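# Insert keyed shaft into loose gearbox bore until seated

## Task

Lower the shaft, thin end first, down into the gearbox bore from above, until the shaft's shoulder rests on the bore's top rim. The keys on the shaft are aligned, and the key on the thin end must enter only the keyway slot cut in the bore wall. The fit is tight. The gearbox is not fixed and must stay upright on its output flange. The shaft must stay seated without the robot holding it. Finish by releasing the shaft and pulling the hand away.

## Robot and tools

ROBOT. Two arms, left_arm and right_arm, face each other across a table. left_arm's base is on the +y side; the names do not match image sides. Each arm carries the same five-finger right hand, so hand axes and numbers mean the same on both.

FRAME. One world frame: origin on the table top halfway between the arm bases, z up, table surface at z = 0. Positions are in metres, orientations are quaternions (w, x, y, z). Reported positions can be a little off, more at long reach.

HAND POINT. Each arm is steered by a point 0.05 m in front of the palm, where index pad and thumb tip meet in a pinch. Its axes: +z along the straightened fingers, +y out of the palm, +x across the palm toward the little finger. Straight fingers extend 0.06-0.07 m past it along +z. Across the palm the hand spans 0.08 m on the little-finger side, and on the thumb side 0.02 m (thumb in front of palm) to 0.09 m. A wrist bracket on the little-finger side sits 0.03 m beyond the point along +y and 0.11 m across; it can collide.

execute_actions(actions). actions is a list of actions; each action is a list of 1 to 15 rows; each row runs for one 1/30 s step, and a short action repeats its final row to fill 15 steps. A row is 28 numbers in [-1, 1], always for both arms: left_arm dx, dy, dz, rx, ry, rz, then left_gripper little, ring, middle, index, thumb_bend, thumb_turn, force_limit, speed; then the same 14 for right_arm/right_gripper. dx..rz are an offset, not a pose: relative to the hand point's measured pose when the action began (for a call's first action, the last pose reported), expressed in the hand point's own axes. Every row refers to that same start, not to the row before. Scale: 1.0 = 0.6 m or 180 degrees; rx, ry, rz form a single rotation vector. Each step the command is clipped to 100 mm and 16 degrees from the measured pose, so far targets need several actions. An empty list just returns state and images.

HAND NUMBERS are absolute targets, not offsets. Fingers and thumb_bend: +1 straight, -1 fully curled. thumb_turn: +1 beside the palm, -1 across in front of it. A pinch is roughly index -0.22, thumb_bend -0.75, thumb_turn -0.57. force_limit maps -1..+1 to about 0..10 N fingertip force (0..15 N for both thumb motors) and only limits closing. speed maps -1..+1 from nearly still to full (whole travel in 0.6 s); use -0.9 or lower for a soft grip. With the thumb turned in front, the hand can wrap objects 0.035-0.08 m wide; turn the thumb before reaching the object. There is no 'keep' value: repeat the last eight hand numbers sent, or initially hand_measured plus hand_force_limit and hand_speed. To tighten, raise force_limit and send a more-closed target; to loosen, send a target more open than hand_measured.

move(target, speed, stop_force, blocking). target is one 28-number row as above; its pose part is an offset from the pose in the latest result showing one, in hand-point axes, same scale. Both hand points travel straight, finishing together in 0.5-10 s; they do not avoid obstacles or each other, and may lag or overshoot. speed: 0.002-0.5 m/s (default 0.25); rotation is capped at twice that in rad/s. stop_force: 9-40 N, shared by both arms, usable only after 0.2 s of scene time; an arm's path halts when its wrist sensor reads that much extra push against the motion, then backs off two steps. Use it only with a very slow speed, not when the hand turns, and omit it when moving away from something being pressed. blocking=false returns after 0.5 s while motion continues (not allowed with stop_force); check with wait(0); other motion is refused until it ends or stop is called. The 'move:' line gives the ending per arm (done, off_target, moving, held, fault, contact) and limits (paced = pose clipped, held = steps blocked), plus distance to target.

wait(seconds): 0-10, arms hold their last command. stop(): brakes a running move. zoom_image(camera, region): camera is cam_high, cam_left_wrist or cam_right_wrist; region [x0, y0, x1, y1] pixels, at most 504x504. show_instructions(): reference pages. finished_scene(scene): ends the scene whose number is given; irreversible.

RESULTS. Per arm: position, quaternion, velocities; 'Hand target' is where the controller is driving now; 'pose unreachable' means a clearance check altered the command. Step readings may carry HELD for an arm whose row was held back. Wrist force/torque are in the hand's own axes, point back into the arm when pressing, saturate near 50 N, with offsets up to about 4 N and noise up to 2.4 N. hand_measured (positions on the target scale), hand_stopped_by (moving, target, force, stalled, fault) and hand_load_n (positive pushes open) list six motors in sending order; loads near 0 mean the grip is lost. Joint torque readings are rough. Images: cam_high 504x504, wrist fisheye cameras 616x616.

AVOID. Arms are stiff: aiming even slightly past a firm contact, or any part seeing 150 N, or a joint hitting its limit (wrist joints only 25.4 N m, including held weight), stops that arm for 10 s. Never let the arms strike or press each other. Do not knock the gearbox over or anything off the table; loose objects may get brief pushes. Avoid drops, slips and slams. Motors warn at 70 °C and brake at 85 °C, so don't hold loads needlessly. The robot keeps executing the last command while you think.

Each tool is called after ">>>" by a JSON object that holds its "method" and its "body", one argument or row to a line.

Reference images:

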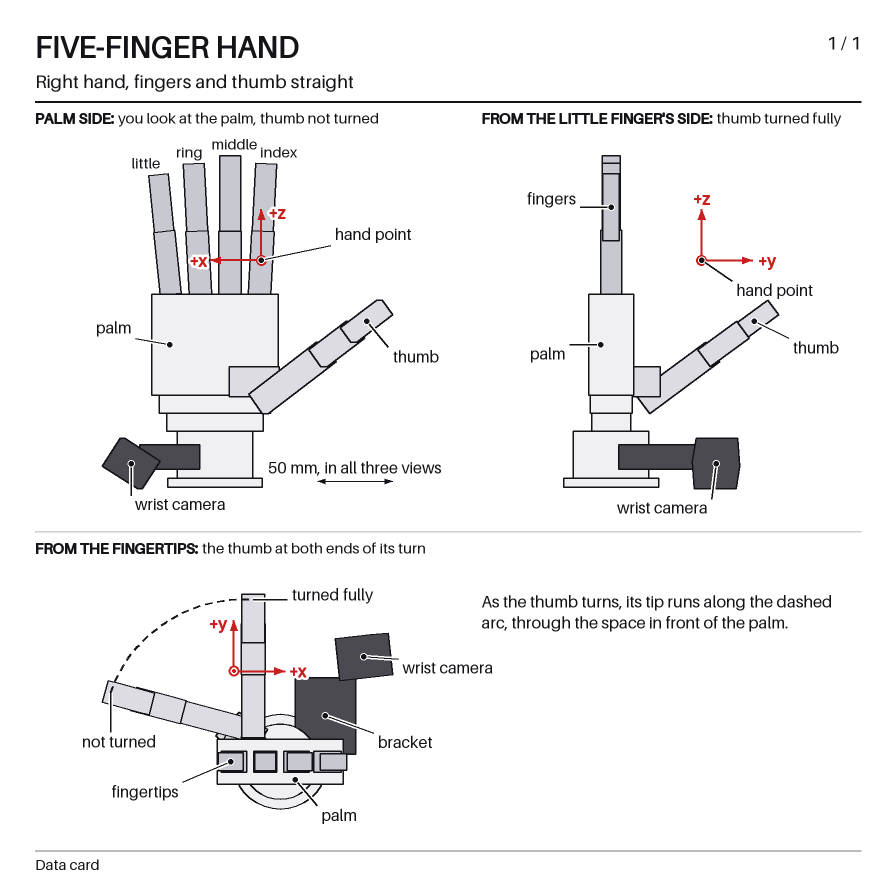

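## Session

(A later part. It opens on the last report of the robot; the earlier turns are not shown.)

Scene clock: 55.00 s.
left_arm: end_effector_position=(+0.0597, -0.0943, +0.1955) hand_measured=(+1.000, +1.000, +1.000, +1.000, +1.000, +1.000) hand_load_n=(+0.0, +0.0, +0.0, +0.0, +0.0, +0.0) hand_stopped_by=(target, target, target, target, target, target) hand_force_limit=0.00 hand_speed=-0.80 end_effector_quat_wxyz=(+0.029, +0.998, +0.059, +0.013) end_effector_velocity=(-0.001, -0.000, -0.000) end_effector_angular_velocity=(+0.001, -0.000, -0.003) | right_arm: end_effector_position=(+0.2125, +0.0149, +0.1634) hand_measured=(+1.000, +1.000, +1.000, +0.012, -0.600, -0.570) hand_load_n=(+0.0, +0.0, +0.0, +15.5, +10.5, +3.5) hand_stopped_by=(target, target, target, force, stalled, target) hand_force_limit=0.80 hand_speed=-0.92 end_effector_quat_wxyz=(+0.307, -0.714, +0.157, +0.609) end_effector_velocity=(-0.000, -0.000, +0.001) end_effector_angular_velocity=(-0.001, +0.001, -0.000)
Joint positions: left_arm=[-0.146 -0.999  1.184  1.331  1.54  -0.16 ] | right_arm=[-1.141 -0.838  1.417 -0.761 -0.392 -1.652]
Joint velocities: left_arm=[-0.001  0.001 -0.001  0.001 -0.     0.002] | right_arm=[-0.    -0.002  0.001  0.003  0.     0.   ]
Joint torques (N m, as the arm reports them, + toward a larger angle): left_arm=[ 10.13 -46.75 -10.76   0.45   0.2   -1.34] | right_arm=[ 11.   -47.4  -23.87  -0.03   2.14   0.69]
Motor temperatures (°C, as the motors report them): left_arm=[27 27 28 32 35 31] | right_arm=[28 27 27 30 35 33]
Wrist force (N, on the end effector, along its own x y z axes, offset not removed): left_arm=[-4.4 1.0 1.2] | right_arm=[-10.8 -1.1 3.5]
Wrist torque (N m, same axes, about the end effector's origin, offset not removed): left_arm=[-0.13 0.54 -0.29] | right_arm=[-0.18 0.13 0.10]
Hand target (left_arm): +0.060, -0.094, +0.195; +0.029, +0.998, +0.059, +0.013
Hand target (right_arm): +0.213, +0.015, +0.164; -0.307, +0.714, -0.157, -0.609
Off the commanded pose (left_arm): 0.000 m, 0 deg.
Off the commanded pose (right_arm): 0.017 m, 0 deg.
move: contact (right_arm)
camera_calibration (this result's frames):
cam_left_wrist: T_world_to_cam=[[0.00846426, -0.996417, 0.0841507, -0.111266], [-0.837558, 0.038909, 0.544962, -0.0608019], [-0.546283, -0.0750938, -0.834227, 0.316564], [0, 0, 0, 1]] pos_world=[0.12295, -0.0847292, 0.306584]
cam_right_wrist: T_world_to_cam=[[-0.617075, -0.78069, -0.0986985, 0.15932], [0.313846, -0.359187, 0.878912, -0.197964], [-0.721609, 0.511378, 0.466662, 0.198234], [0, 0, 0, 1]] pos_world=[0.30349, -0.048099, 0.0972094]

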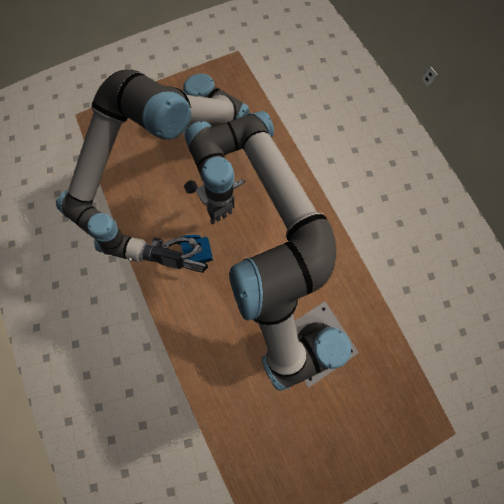

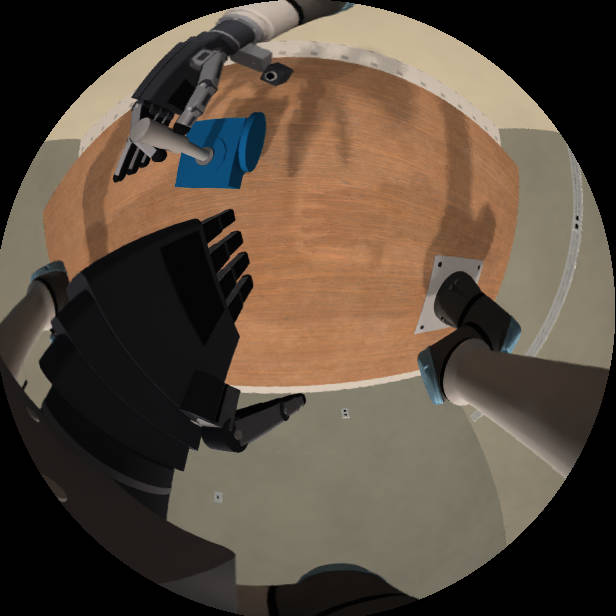

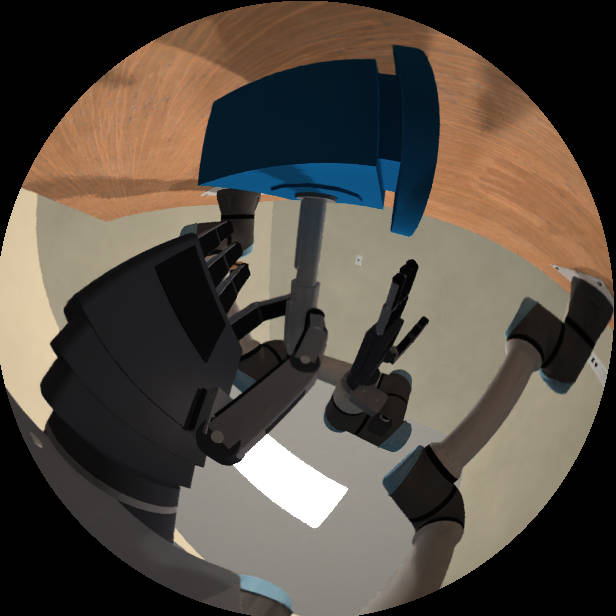

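>>> {"method": "move", "body": {
  "target": [0,0,0,0,0,0,1,1,1,1,1,1,0,-0.8, -0.035,-0.009,-0.0025,0,0,0,1,1,1,-0.3,-0.62,-0.57,0.8,-0.92],
  "speed": 0.02
}}

>>> {"method": "zoom_image", "body": {
  "camera": "cam_right_wrist",
  "region": [285, 150, 345, 210]
}}

>>> {"method": "zoom_image", "body": {
  "camera": "cam_left_wrist",
  "region": [180, 130, 230, 180]
}}

>>> {"method": "zoom_image", "body": {
  "camera": "cam_right_wrist",
  "region": [265, 200, 355, 300]
}}

Scene clock: 56.50 s.
left_arm: end_effector_position=(+0.0597, -0.0943, +0.1955) hand_measured=(+1.000, +1.000, +1.000, +1.000, +1.000, +1.000) hand_load_n=(+0.0, +0.0, +0.0, +0.0, +0.0, +0.0) hand_stopped_by=(target, target, target, target, target, target) hand_force_limit=0.00 hand_speed=-0.80 end_effector_quat_wxyz=(+0.029, +0.998, +0.059, +0.013) end_effector_velocity=(-0.000, -0.000, -0.001) end_effector_angular_velocity=(-0.000, +0.001, +0.000) | right_arm: end_effector_position=(+0.2125, +0.0149, +0.1851) hand_measured=(+1.000, +1.000, +1.000, +0.012, -0.600, -0.570) hand_load_n=(+0.0, +0.0, +0.0, +14.5, +10.0, -1.0) hand_stopped_by=(target, target, target, force, stalled, target) hand_force_limit=0.80 hand_speed=-0.92 end_effector_quat_wxyz=(+0.307, -0.714, +0.157, +0.609) end_effector_velocity=(+0.000, -0.000, +0.001) end_effector_angular_velocity=(+0.000, -0.000, -0.000)
Joint positions: left_arm=[-0.146 -0.999  1.184  1.331  1.54  -0.16 ] | right_arm=[-1.141 -0.866  1.403 -0.719 -0.392 -1.651]
Joint velocities: left_arm=[-0.     0.001  0.002 -0.003  0.001 -0.001] | right_arm=[-0.    -0.001 -0.001  0.002 -0.    -0.   ]
Joint torques (N m, as the arm reports them, + toward a larger angle): left_arm=[  9.46 -46.47 -10.83   0.38   0.39  -1.3 ] | right_arm=[ 12.6  -51.16 -29.82   2.     2.73  -0.51]
Motor temperatures (°C, as the motors report them): left_arm=[27 27 28 32 35 31] | right_arm=[28 27 27 30 35 33]
Wrist force (N, on the end effector, along its own x y z axes, offset not removed): left_arm=[-3.3 1.4 1.4] | right_arm=[0.2 -0.3 1.6]
Wrist torque (N m, same axes, about the end effector's origin, offset not removed): left_arm=[0.15 0.42 -0.18] | right_arm=[-0.24 0.53 0.03]
Hand target (left_arm): +0.060, -0.094, +0.195; +0.029, +0.998, +0.059, +0.013
Hand target (right_arm): +0.212, +0.015, +0.185; -0.307, +0.714, -0.157, -0.609
Off the commanded pose (left_arm): 0.000 m, 0 deg.
Off the commanded pose (right_arm): 0.000 m, 0 deg.
move: done
camera_calibration (this result's frames):
cam_left_wrist: T_world_to_cam=[[0.0084642, -0.996417, 0.0841504, -0.111265], [-0.837558, 0.0389089, 0.544962, -0.0608018], [-0.546283, -0.0750935, -0.834228, 0.316564], [0, 0, 0, 1]] pos_world=[0.12295, -0.0847292, 0.306584]
cam_right_wrist: T_world_to_cam=[[-0.617103, -0.780683, -0.0985822, 0.161444], [0.313893, -0.359109, 0.878926, -0.217018], [-0.721565, 0.511443, 0.466658, 0.188106], [0, 0, 0, 1]] pos_world=[0.303479, -0.048102, 0.118878]

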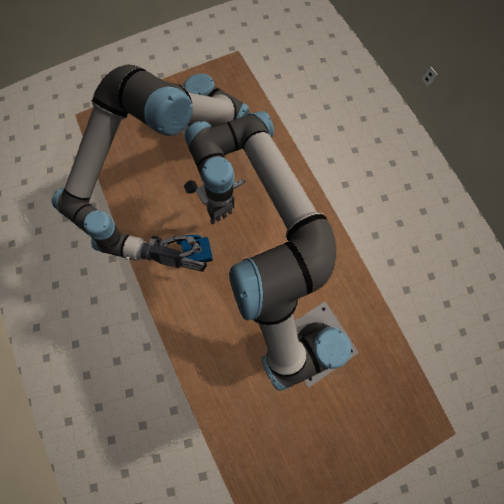

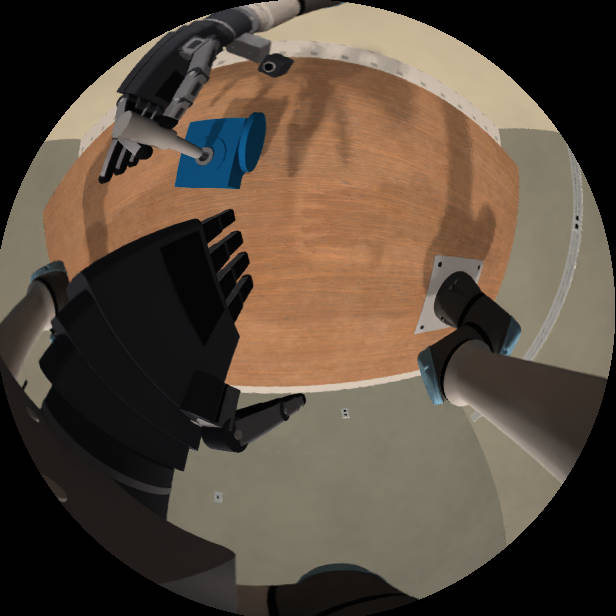

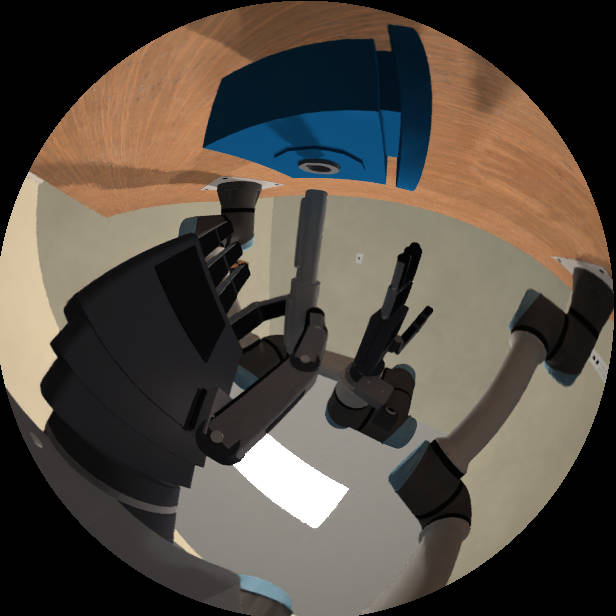

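Region (285, 150, 345, 210) of cam_right_wrist's 616x616 image, scaled by 8.400, with more detail than that image has.

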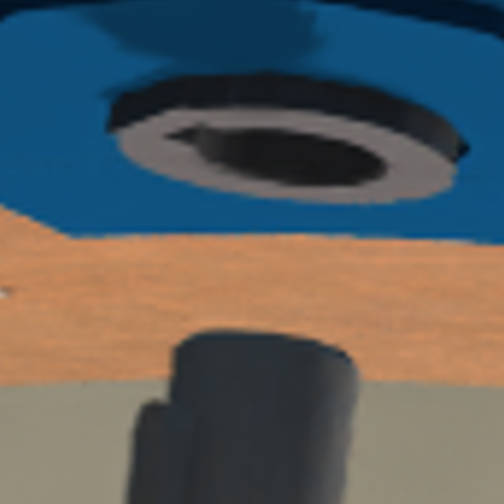

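Region (180, 130, 230, 180) of cam_left_wrist's 616x616 image, scaled by 10.080, with more detail than that image has.

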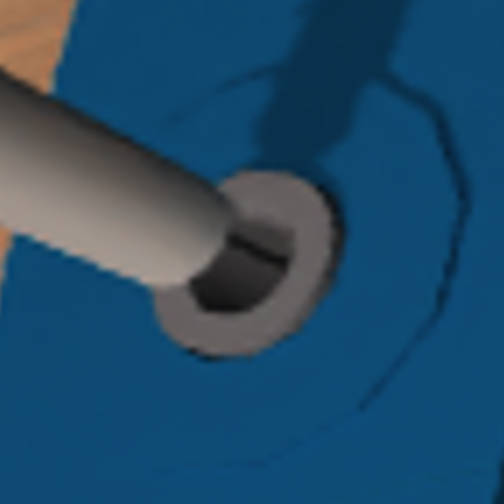

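Region (265, 200, 355, 300) of cam_right_wrist's 616x616 image, scaled by 5.040, with more detail than that image has; it fills the left 454 columns of this view, and the rest is white.

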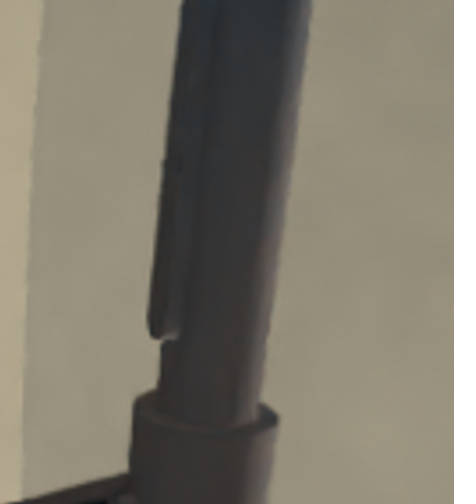

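>>> {"method": "move", "body": {
  "target": [0,0,0,0,0,0,1,1,1,1,1,1,0,-0.8, 0.0215,0.0045,0.0015,0.027,0.0068,0.0019,1,1,1,-0.3,-0.62,-0.57,0.8,-0.92],
  "speed": 0.03
}}

>>> {"method": "zoom_image", "body": {
  "camera": "cam_right_wrist",
  "region": [285, 165, 345, 225]
}}

>>> {"method": "zoom_image", "body": {
  "camera": "cam_left_wrist",
  "region": [180, 130, 230, 180]
}}

Scene clock: 58.47 s.
left_arm: end_effector_position=(+0.0597, -0.0943, +0.1955) hand_measured=(+1.000, +1.000, +1.000, +1.000, +1.000, +1.000) hand_load_n=(+0.0, +0.0, +0.0, +0.0, +0.0, +0.0) hand_stopped_by=(target, target, target, target, target, target) hand_force_limit=0.00 hand_speed=-0.80 end_effector_quat_wxyz=(+0.029, +0.998, +0.059, +0.013) end_effector_velocity=(-0.001, +0.001, -0.001) end_effector_angular_velocity=(+0.005, +0.001, -0.001) | right_arm: end_effector_position=(+0.2129, +0.0153, +0.1719) hand_measured=(+1.000, +1.000, +1.000, +0.012, -0.600, -0.570) hand_load_n=(+0.0, +0.0, +0.0, +14.5, +10.0, -1.0) hand_stopped_by=(target, target, target, force, stalled, target) hand_force_limit=0.80 hand_speed=-0.92 end_effector_quat_wxyz=(+0.333, -0.706, +0.188, +0.596) end_effector_velocity=(-0.000, +0.000, -0.001) end_effector_angular_velocity=(-0.001, +0.001, -0.008)
Joint positions: left_arm=[-0.146 -0.999  1.184  1.331  1.54  -0.16 ] | right_arm=[-1.162 -0.896  1.499 -0.82  -0.327 -1.615]
Joint velocities: left_arm=[-0.001  0.     0.002  0.002  0.001  0.   ] | right_arm=[-0.001 -0.004  0.011 -0.013  0.007  0.008]
Joint torques (N m, as the arm reports them, + toward a larger angle): left_arm=[  8.79 -47.68 -10.82   0.53   0.4   -1.26] | right_arm=[-14.67 -50.45  -8.84  -1.06   3.17   1.88]
Motor temperatures (°C, as the motors report them): left_arm=[27 27 28 32 35 31] | right_arm=[28 27 27 30 35 33]
Wrist force (N, on the end effector, along its own x y z axes, offset not removed): left_arm=[-1.7 0.7 4.3] | right_arm=[3.1 1.8 1.2]
Wrist torque (N m, same axes, about the end effector's origin, offset not removed): left_arm=[-0.11 0.04 -0.11] | right_arm=[-0.10 -0.09 0.36]
Hand target (left_arm): +0.060, -0.094, +0.195; +0.029, +0.998, +0.059, +0.013
Hand target (right_arm): +0.213, +0.015, +0.172; -0.333, +0.706, -0.188, -0.595
Off the commanded pose (left_arm): 0.000 m, 0 deg.
Off the commanded pose (right_arm): 0.000 m, 0 deg.
move: done
camera_calibration (this result's frames):
cam_left_wrist: T_world_to_cam=[[0.00846426, -0.996417, 0.0841505, -0.111266], [-0.837558, 0.0389089, 0.544962, -0.0608018], [-0.546283, -0.0750936, -0.834228, 0.316564], [0, 0, 0, 1]] pos_world=[0.12295, -0.0847292, 0.306584]
cam_right_wrist: T_world_to_cam=[[-0.682672, -0.72403, -0.0986883, 0.173858], [0.281723, -0.3854, 0.878692, -0.198145], [-0.674233, 0.572056, 0.467078, 0.183208], [0, 0, 0, 1]] pos_world=[0.298035, -0.0552918, 0.105693]

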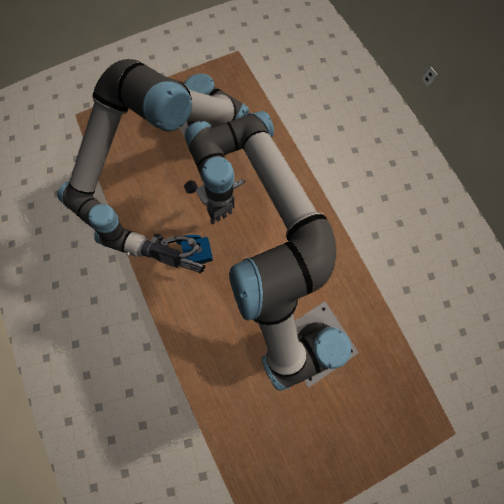

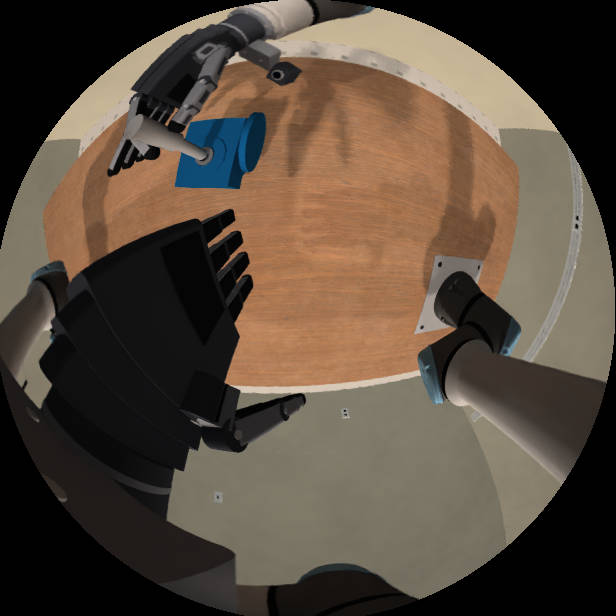

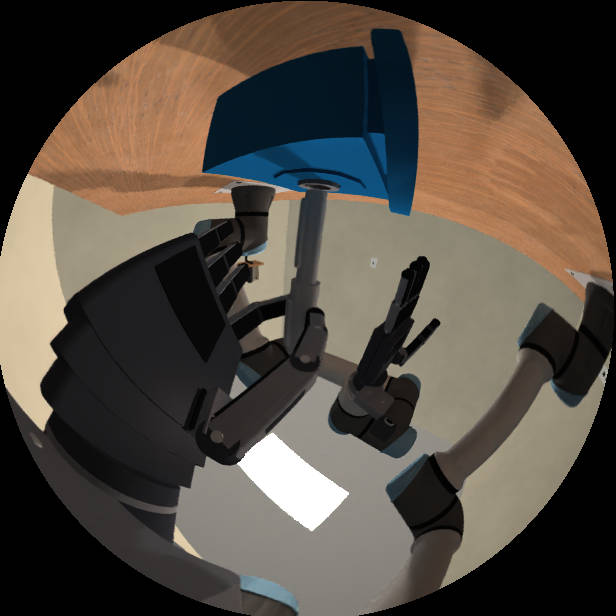

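Region (285, 165, 345, 225) of cam_right_wrist's 616x616 image, scaled by 8.400, with more detail than that image has.

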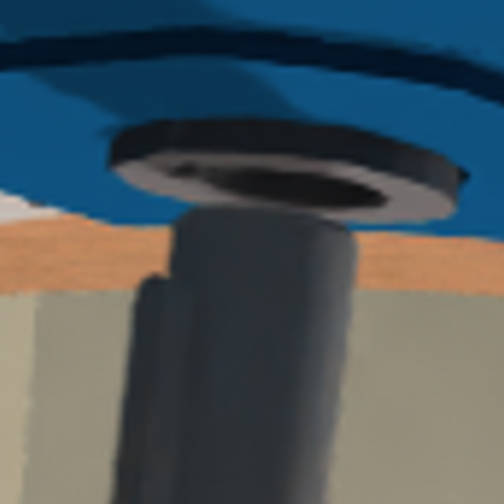

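Region (180, 130, 230, 180) of cam_left_wrist's 616x616 image, scaled by 10.080, with more detail than that image has.

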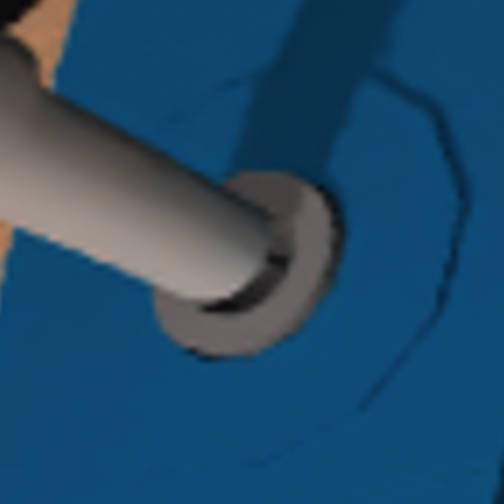

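>>> {"method": "move", "body": {
  "target": [0,0,0,0,0,0,1,1,1,1,1,1,0,-0.8, -0.0006,0.0023,0,0,0,0,1,1,1,-0.3,-0.62,-0.57,0.8,-0.92],
  "speed": 0.01
}}

>>> {"method": "move", "body": {
  "target": [0,0,0,0,0,0,1,1,1,1,1,1,0,-0.8, 0.0387,0.0098,0.0028,0,0,0,1,1,1,-0.3,-0.62,-0.57,0.8,-0.92],
  "speed": 0.005,
  "stop_force": 11
}}

>>> {"method": "zoom_image", "body": {
  "camera": "cam_right_wrist",
  "region": [285, 175, 345, 235]
}}

Scene clock: 59.33 s.
left_arm: end_effector_position=(+0.0597, -0.0943, +0.1955) hand_measured=(+1.000, +1.000, +1.000, +1.000, +1.000, +1.000) hand_load_n=(+0.0, +0.0, +0.0, +0.0, +0.0, +0.0) hand_stopped_by=(target, target, target, target, target, target) hand_force_limit=0.00 hand_speed=-0.80 end_effector_quat_wxyz=(+0.029, +0.998, +0.059, +0.013) end_effector_velocity=(-0.000, +0.000, -0.001) end_effector_angular_velocity=(+0.002, -0.001, +0.001) | right_arm: end_effector_position=(+0.2119, +0.0143, +0.1719) hand_measured=(+1.000, +1.000, +1.000, +0.012, -0.600, -0.570) hand_load_n=(+0.0, +0.0, +0.0, +14.5, +10.0, -1.0) hand_stopped_by=(target, target, target, force, stalled, target) hand_force_limit=0.80 hand_speed=-0.92 end_effector_quat_wxyz=(+0.333, -0.706, +0.188, +0.596) end_effector_velocity=(-0.000, -0.000, -0.000) end_effector_angular_velocity=(+0.000, +0.000, -0.001)
Joint positions: left_arm=[-0.146 -0.999  1.184  1.331  1.54  -0.16 ] | right_arm=[-1.162 -0.898  1.504 -0.821 -0.327 -1.616]
Joint velocities: left_arm=[-0.001  0.001  0.001 -0.    -0.001 -0.002] | right_arm=[-0.001 -0.001  0.002 -0.001  0.    -0.   ]
Joint torques (N m, as the arm reports them, + toward a larger angle): left_arm=[  9.53 -47.86 -10.85   0.46   0.38  -1.34] | right_arm=[-14.72 -50.63  -8.3   -1.04  -2.15  -1.3 ]
Motor temperatures (°C, as the motors report them): left_arm=[27 27 28 32 35 31] | right_arm=[28 27 27 30 35 33]
Wrist force (N, on the end effector, along its own x y z axes, offset not removed): left_arm=[-1.5 0.7 3.2] | right_arm=[1.2 -1.1 -0.8]
Wrist torque (N m, same axes, about the end effector's origin, offset not removed): left_arm=[0.01 0.21 0.00] | right_arm=[-0.58 0.29 0.13]
Hand target (left_arm): +0.060, -0.094, +0.195; +0.029, +0.998, +0.059, +0.013
Hand target (right_arm): +0.212, +0.014, +0.172; -0.333, +0.706, -0.188, -0.596
Off the commanded pose (left_arm): 0.000 m, 0 deg.
Off the commanded pose (right_arm): 0.000 m, 0 deg.
move: done
camera_calibration (this result's frames):
cam_left_wrist: T_world_to_cam=[[0.00846395, -0.996417, 0.0841505, -0.111266], [-0.837558, 0.0389092, 0.544962, -0.0608019], [-0.546283, -0.0750935, -0.834227, 0.316564], [0, 0, 0, 1]] pos_world=[0.12295, -0.0847292, 0.306584]
cam_right_wrist: T_world_to_cam=[[-0.682678, -0.724024, -0.0986884, 0.172469], [0.28172, -0.385403, 0.878691, -0.198259], [-0.674228, 0.572061, 0.467079, 0.183121], [0, 0, 0, 1]] pos_world=[0.29706, -0.0562949, 0.105697]

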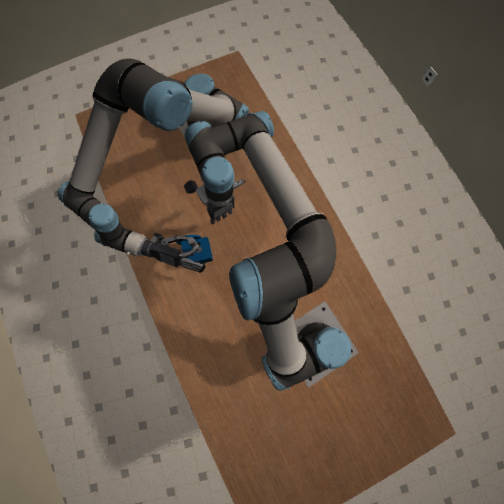

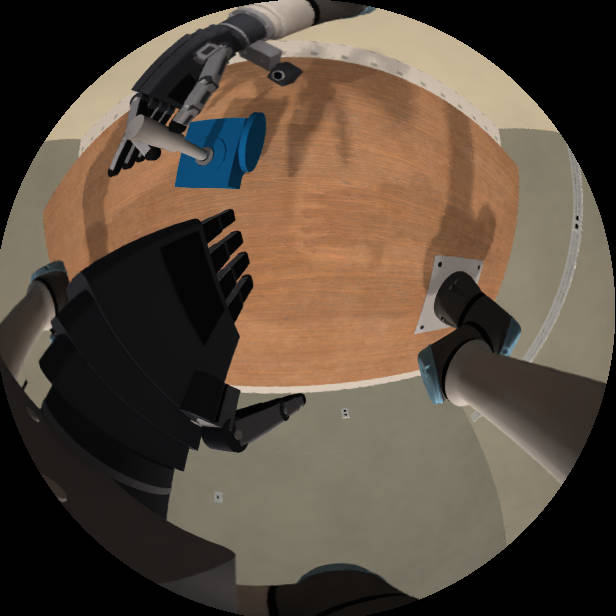

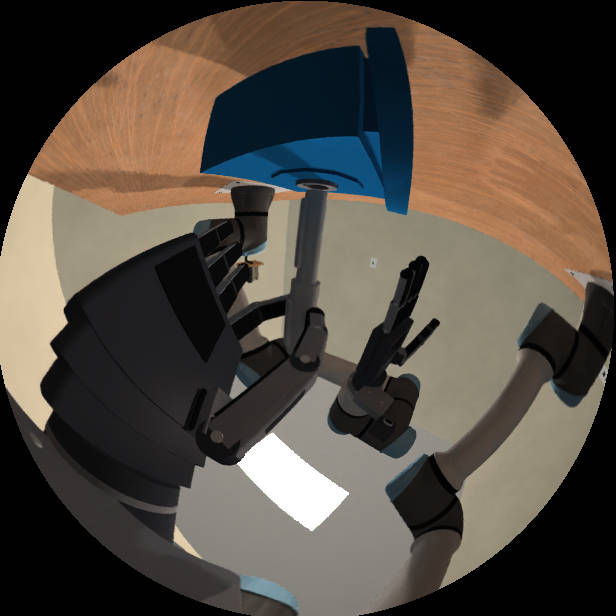

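Scene clock: 61.20 s.
left_arm: end_effector_position=(+0.0597, -0.0943, +0.1955) hand_measured=(+1.000, +1.000, +1.000, +1.000, +1.000, +1.000) hand_load_n=(+0.0, +0.0, +0.0, +0.0, +0.0, +0.0) hand_stopped_by=(target, target, target, target, target, target) hand_force_limit=0.00 hand_speed=-0.80 end_effector_quat_wxyz=(+0.029, +0.998, +0.059, +0.013) end_effector_velocity=(-0.000, +0.000, +0.000) end_effector_angular_velocity=(+0.000, +0.000, -0.001) | right_arm: end_effector_position=(+0.2119, +0.0143, +0.1644) hand_measured=(+1.000, +1.000, +1.000, +0.012, -0.600, -0.570) hand_load_n=(+0.0, +0.0, +0.0, +15.5, +10.0, +1.5) hand_stopped_by=(target, target, target, force, stalled, target) hand_force_limit=0.80 hand_speed=-0.92 end_effector_quat_wxyz=(+0.333, -0.706, +0.188, +0.596) end_effector_velocity=(-0.001, +0.000, +0.001) end_effector_angular_velocity=(-0.000, +0.000, +0.001)
Joint positions: left_arm=[-0.146 -0.999  1.184  1.331  1.54  -0.16 ] | right_arm=[-1.162 -0.888  1.509 -0.836 -0.327 -1.616]
Joint velocities: left_arm=[-0.001 -0.     0.    -0.     0.     0.001] | right_arm=[ 0.001 -0.002  0.     0.002  0.     0.   ]
Joint torques (N m, as the arm reports them, + toward a larger angle): left_arm=[  8.95 -47.53 -10.73   0.46   0.33  -1.31] | right_arm=[ -8.4  -46.94 -22.69   0.66   1.36  -0.04]
Motor temperatures (°C, as the motors report them): left_arm=[27 27 28 32 35 31] | right_arm=[28 27 27 30 35 33]
Wrist force (N, on the end effector, along its own x y z axes, offset not removed): left_arm=[-2.6 -4.0 1.3] | right_arm=[-4.8 -0.9 -0.1]
Wrist torque (N m, same axes, about the end effector's origin, offset not removed): left_arm=[-0.58 0.26 -0.13] | right_arm=[0.05 -0.12 0.24]
Hand target (left_arm): +0.060, -0.094, +0.195; +0.029, +0.998, +0.059, +0.013
Hand target (right_arm): +0.212, +0.014, +0.165; -0.333, +0.706, -0.188, -0.596
Off the commanded pose (left_arm): 0.000 m, 0 deg.
Off the commanded pose (right_arm): 0.016 m, 0 deg.
move: contact (right_arm)
camera_calibration (this result's frames):
cam_left_wrist: T_world_to_cam=[[0.00846399, -0.996417, 0.0841506, -0.111266], [-0.837558, 0.0389091, 0.544962, -0.0608018], [-0.546283, -0.0750935, -0.834228, 0.316564], [0, 0, 0, 1]] pos_world=[0.12295, -0.0847292, 0.306584]
cam_right_wrist: T_world_to_cam=[[-0.682699, -0.72404, -0.0984257, 0.171644], [0.281946, -0.385293, 0.878667, -0.19163], [-0.674113, 0.572115, 0.46718, 0.186619], [0, 0, 0, 1]] pos_world=[0.297013, -0.0563236, 0.0980883]

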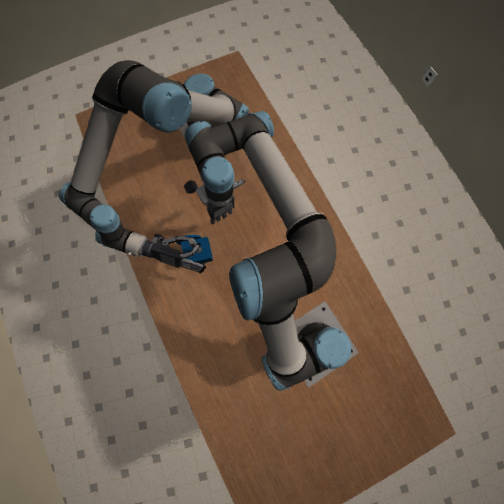

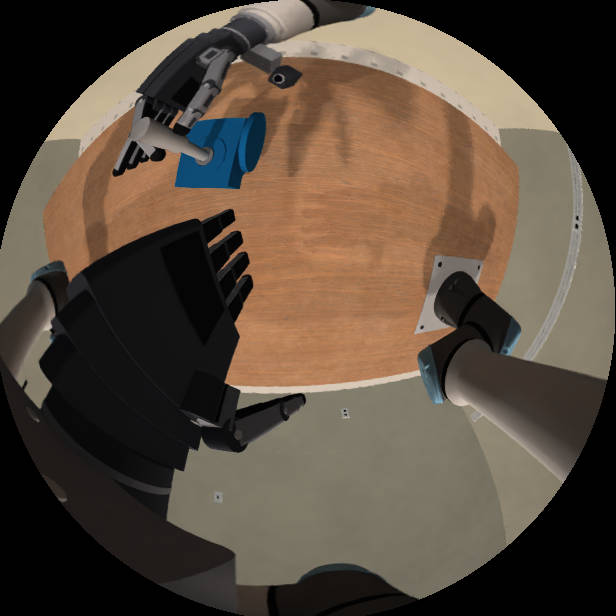

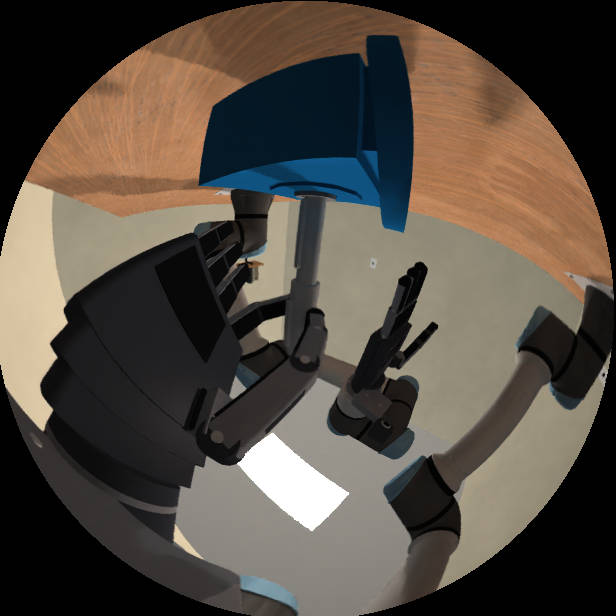

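Region (285, 175, 345, 235) of cam_right_wrist's 616x616 image, scaled by 8.400, with more detail than that image has.

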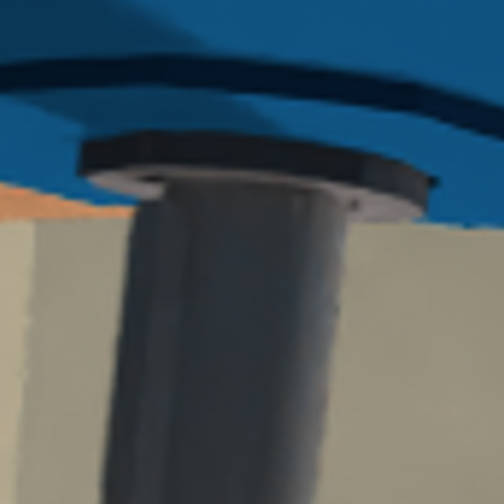

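>>> {"method": "zoom_image", "body": {
  "camera": "cam_left_wrist",
  "region": [115, 90, 275, 200]
}}

>>> {"method": "zoom_image", "body": {
  "camera": "cam_high",
  "region": [165, 222, 225, 282]
}}

Region (115, 90, 275, 200) of cam_left_wrist's 616x616 image, scaled by 3.150, with more detail than that image has; it fills the top 346 rows of this view, and the rest is white.

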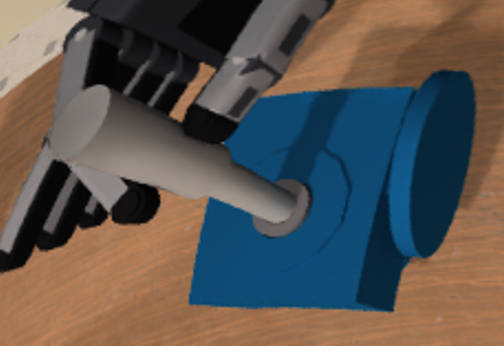

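Region (165, 222, 225, 282) of cam_high's 504x504 image, scaled by 8.400, with more detail than that image has.

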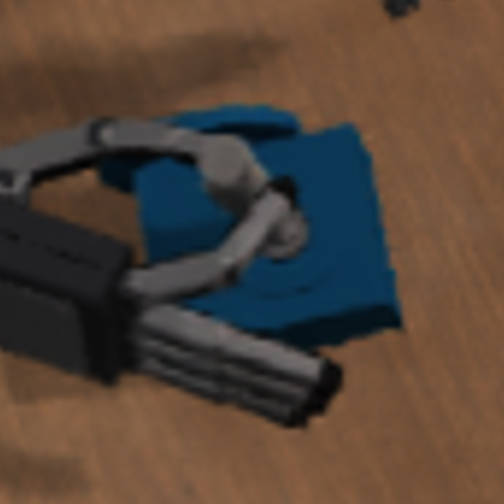

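>>> {"method": "move", "body": {
  "target": [0,0,0,0,0,0,1,1,1,1,1,1,0,-0.8, -0.0012,0.003,0,0,0,0,1,1,1,-0.3,-0.62,-0.57,0.8,-0.92],
  "speed": 0.006
}}

>>> {"method": "move", "body": {
  "target": [0,0,0,0,0,0,1,1,1,1,1,1,0,-0.8, 0.029,0.0074,0.0021,0,0,0,1,1,1,-0.3,-0.62,-0.57,0.8,-0.92],
  "speed": 0.004,
  "stop_force": 14
}}

>>> {"method": "zoom_image", "body": {
  "camera": "cam_right_wrist",
  "region": [285, 175, 345, 235]
}}

Scene clock: 62.33 s.
left_arm: end_effector_position=(+0.0597, -0.0943, +0.1955) hand_measured=(+1.000, +1.000, +1.000, +1.000, +1.000, +1.000) hand_load_n=(+0.0, +0.0, +0.0, +0.0, +0.0, +0.0) hand_stopped_by=(target, target, target, target, target, target) hand_force_limit=0.00 hand_speed=-0.80 end_effector_quat_wxyz=(+0.029, +0.998, +0.059, +0.013) end_effector_velocity=(-0.000, -0.001, -0.001) end_effector_angular_velocity=(+0.000, +0.000, -0.000) | right_arm: end_effector_position=(+0.2105, +0.0130, +0.1646) hand_measured=(+1.000, +1.000, +1.000, +0.012, -0.600, -0.570) hand_load_n=(+0.0, +0.0, +0.0, +15.0, +10.0, +0.0) hand_stopped_by=(target, target, target, force, stalled, target) hand_force_limit=0.80 hand_speed=-0.92 end_effector_quat_wxyz=(+0.333, -0.706, +0.188, +0.596) end_effector_velocity=(+0.000, -0.000, -0.000) end_effector_angular_velocity=(+0.001, -0.001, -0.002)
Joint positions: left_arm=[-0.146 -0.999  1.184  1.331  1.54  -0.16 ] | right_arm=[-1.163 -0.892  1.515 -0.838 -0.328 -1.617]
Joint velocities: left_arm=[-0.     0.003 -0.001 -0.001  0.    -0.   ] | right_arm=[-0.    -0.001  0.002 -0.002  0.001  0.   ]
Joint torques (N m, as the arm reports them, + toward a larger angle): left_arm=[  9.81 -48.08 -10.52   0.39   0.39  -1.21] | right_arm=[-15.43 -49.25  -7.45  -1.16  -2.46  -1.4 ]
Motor temperatures (°C, as the motors report them): left_arm=[27 27 28 32 35 31] | right_arm=[28 27 27 30 35 33]
Wrist force (N, on the end effector, along its own x y z axes, offset not removed): left_arm=[-2.8 -0.7 -0.1] | right_arm=[-2.0 -2.3 3.2]
Wrist torque (N m, same axes, about the end effector's origin, offset not removed): left_arm=[-0.03 0.38 -0.30] | right_arm=[-0.28 0.56 -0.11]
Hand target (left_arm): +0.060, -0.094, +0.195; +0.029, +0.998, +0.059, +0.013
Hand target (right_arm): +0.211, +0.013, +0.165; -0.333, +0.706, -0.188, -0.596
Off the commanded pose (left_arm): 0.000 m, 0 deg.
Off the commanded pose (right_arm): 0.000 m, 0 deg.
move: done
camera_calibration (this result's frames):
cam_left_wrist: T_world_to_cam=[[0.00846392, -0.996417, 0.0841506, -0.111266], [-0.837558, 0.0389092, 0.544962, -0.0608018], [-0.546283, -0.0750935, -0.834228, 0.316564], [0, 0, 0, 1]] pos_world=[0.12295, -0.0847292, 0.306584]
cam_right_wrist: T_world_to_cam=[[-0.682693, -0.724044, -0.0984405, 0.1698], [0.281943, -0.385303, 0.878663, -0.191992], [-0.67412, 0.572103, 0.467183, 0.18637], [0, 0, 0, 1]] pos_world=[0.295688, -0.0576554, 0.0983421]

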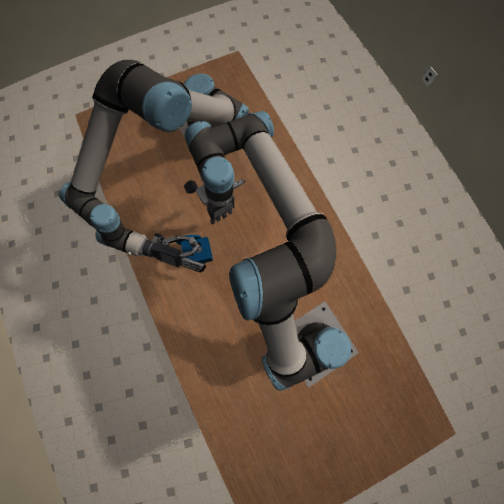

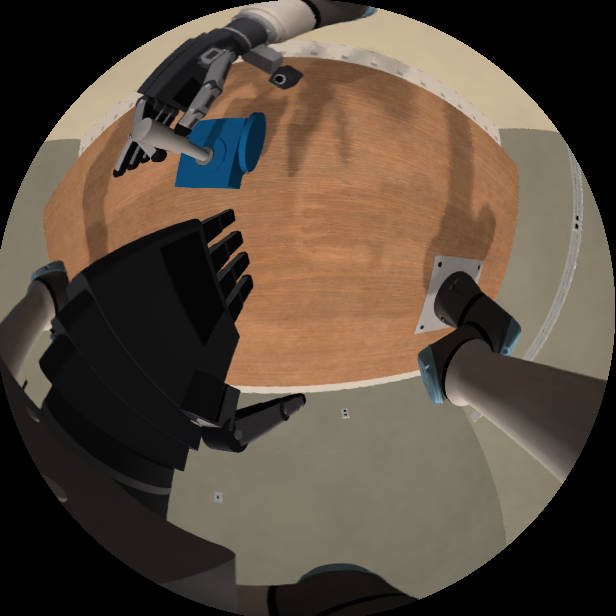

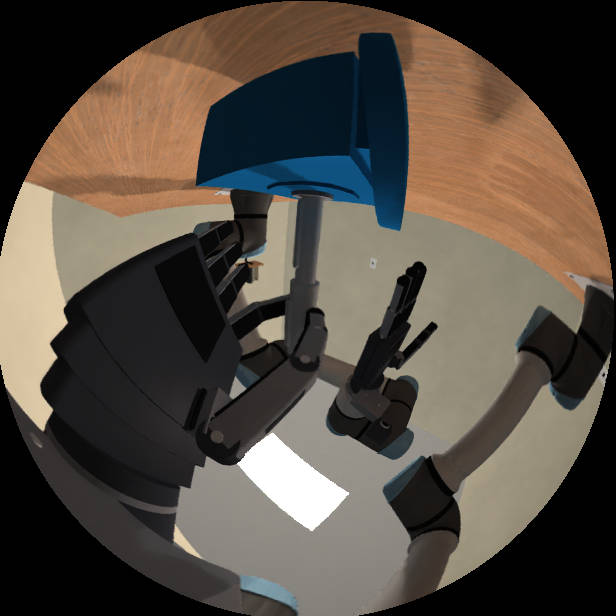

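Scene clock: 63.50 s.
left_arm: end_effector_position=(+0.0597, -0.0943, +0.1955) hand_measured=(+1.000, +1.000, +1.000, +1.000, +1.000, +1.000) hand_load_n=(+0.0, +0.0, +0.0, +0.0, +0.0, +0.0) hand_stopped_by=(target, target, target, target, target, target) hand_force_limit=0.00 hand_speed=-0.80 end_effector_quat_wxyz=(+0.029, +0.998, +0.059, +0.013) end_effector_velocity=(+0.000, -0.000, -0.000) end_effector_angular_velocity=(-0.002, -0.001, +0.001) | right_arm: end_effector_position=(+0.2105, +0.0130, +0.1613) hand_measured=(+1.000, +1.000, +1.000, +0.012, -0.600, -0.570) hand_load_n=(+0.0, +0.0, +0.0, +15.5, +9.5, +3.0) hand_stopped_by=(target, target, target, force, stalled, target) hand_force_limit=0.80 hand_speed=-0.92 end_effector_quat_wxyz=(+0.333, -0.706, +0.188, +0.596) end_effector_velocity=(-0.000, -0.000, +0.002) end_effector_angular_velocity=(-0.001, +0.002, -0.001)
Joint positions: left_arm=[-0.146 -0.999  1.184  1.331  1.54  -0.16 ] | right_arm=[-1.163 -0.887  1.518 -0.845 -0.328 -1.617]
Joint velocities: left_arm=[-0.    -0.     0.    -0.002 -0.001 -0.001] | right_arm=[-0.    -0.002  0.     0.004  0.001  0.   ]
Joint torques (N m, as the arm reports them, + toward a larger angle): left_arm=[  8.88 -47.52 -10.74   0.34   0.33  -1.16] | right_arm=[-12.39 -46.06 -18.65   0.19  -1.2   -1.93]
Motor temperatures (°C, as the motors report them): left_arm=[27 27 28 32 35 31] | right_arm=[28 27 27 30 35 33]
Wrist force (N, on the end effector, along its own x y z axes, offset not removed): left_arm=[-4.5 -1.5 1.6] | right_arm=[-10.4 -6.2 6.5]
Wrist torque (N m, same axes, about the end effector's origin, offset not removed): left_arm=[-0.37 0.52 -0.41] | right_arm=[-0.97 0.24 -0.12]
Hand target (left_arm): +0.060, -0.094, +0.195; +0.029, +0.998, +0.059, +0.013
Hand target (right_arm): +0.211, +0.013, +0.162; -0.333, +0.706, -0.188, -0.596
Off the commanded pose (left_arm): 0.000 m, 0 deg.
Off the commanded pose (right_arm): 0.015 m, 0 deg.
move: contact (right_arm)
camera_calibration (this result's frames):
cam_left_wrist: T_world_to_cam=[[0.00846416, -0.996417, 0.0841504, -0.111265], [-0.837558, 0.0389089, 0.544962, -0.0608019], [-0.546283, -0.0750935, -0.834227, 0.316564], [0, 0, 0, 1]] pos_world=[0.12295, -0.0847292, 0.306584]
cam_right_wrist: T_world_to_cam=[[-0.682717, -0.724056, -0.0981841, 0.169389], [0.28216, -0.385197, 0.87864, -0.189093], [-0.674005, 0.572159, 0.467281, 0.187884], [0, 0, 0, 1]] pos_world=[0.295634, -0.0576903, 0.0949811]

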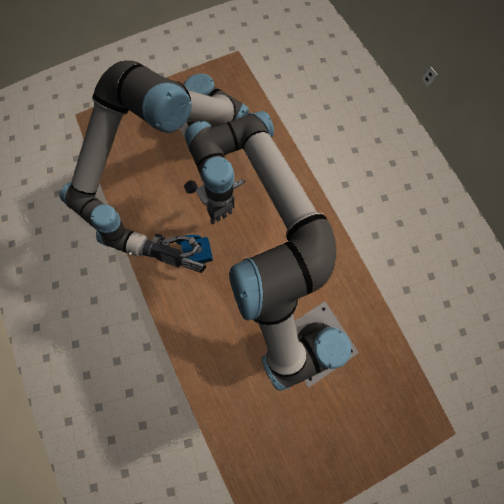

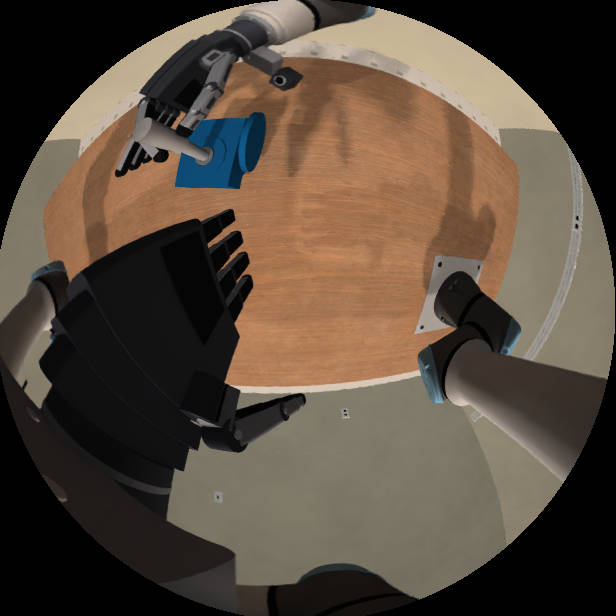

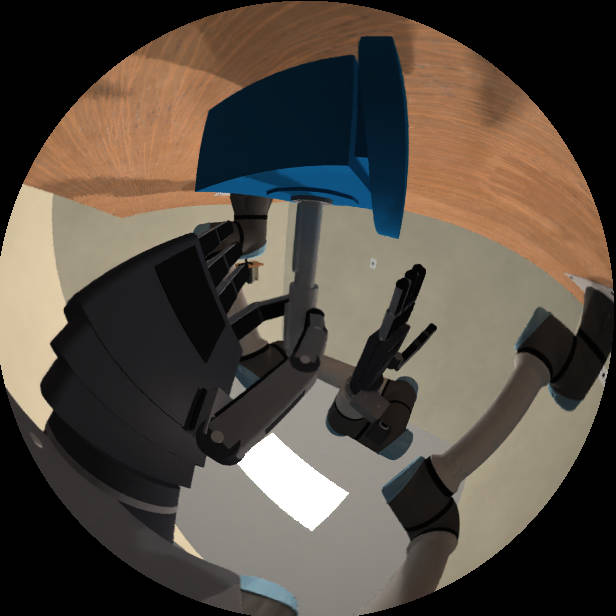

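Region (285, 175, 345, 235) of cam_right_wrist's 616x616 image, scaled by 8.400, with more detail than that image has.

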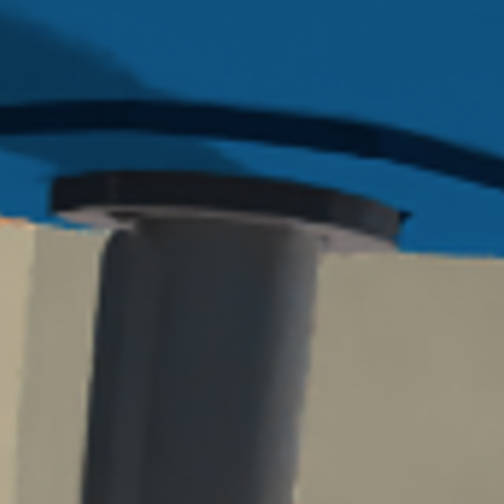

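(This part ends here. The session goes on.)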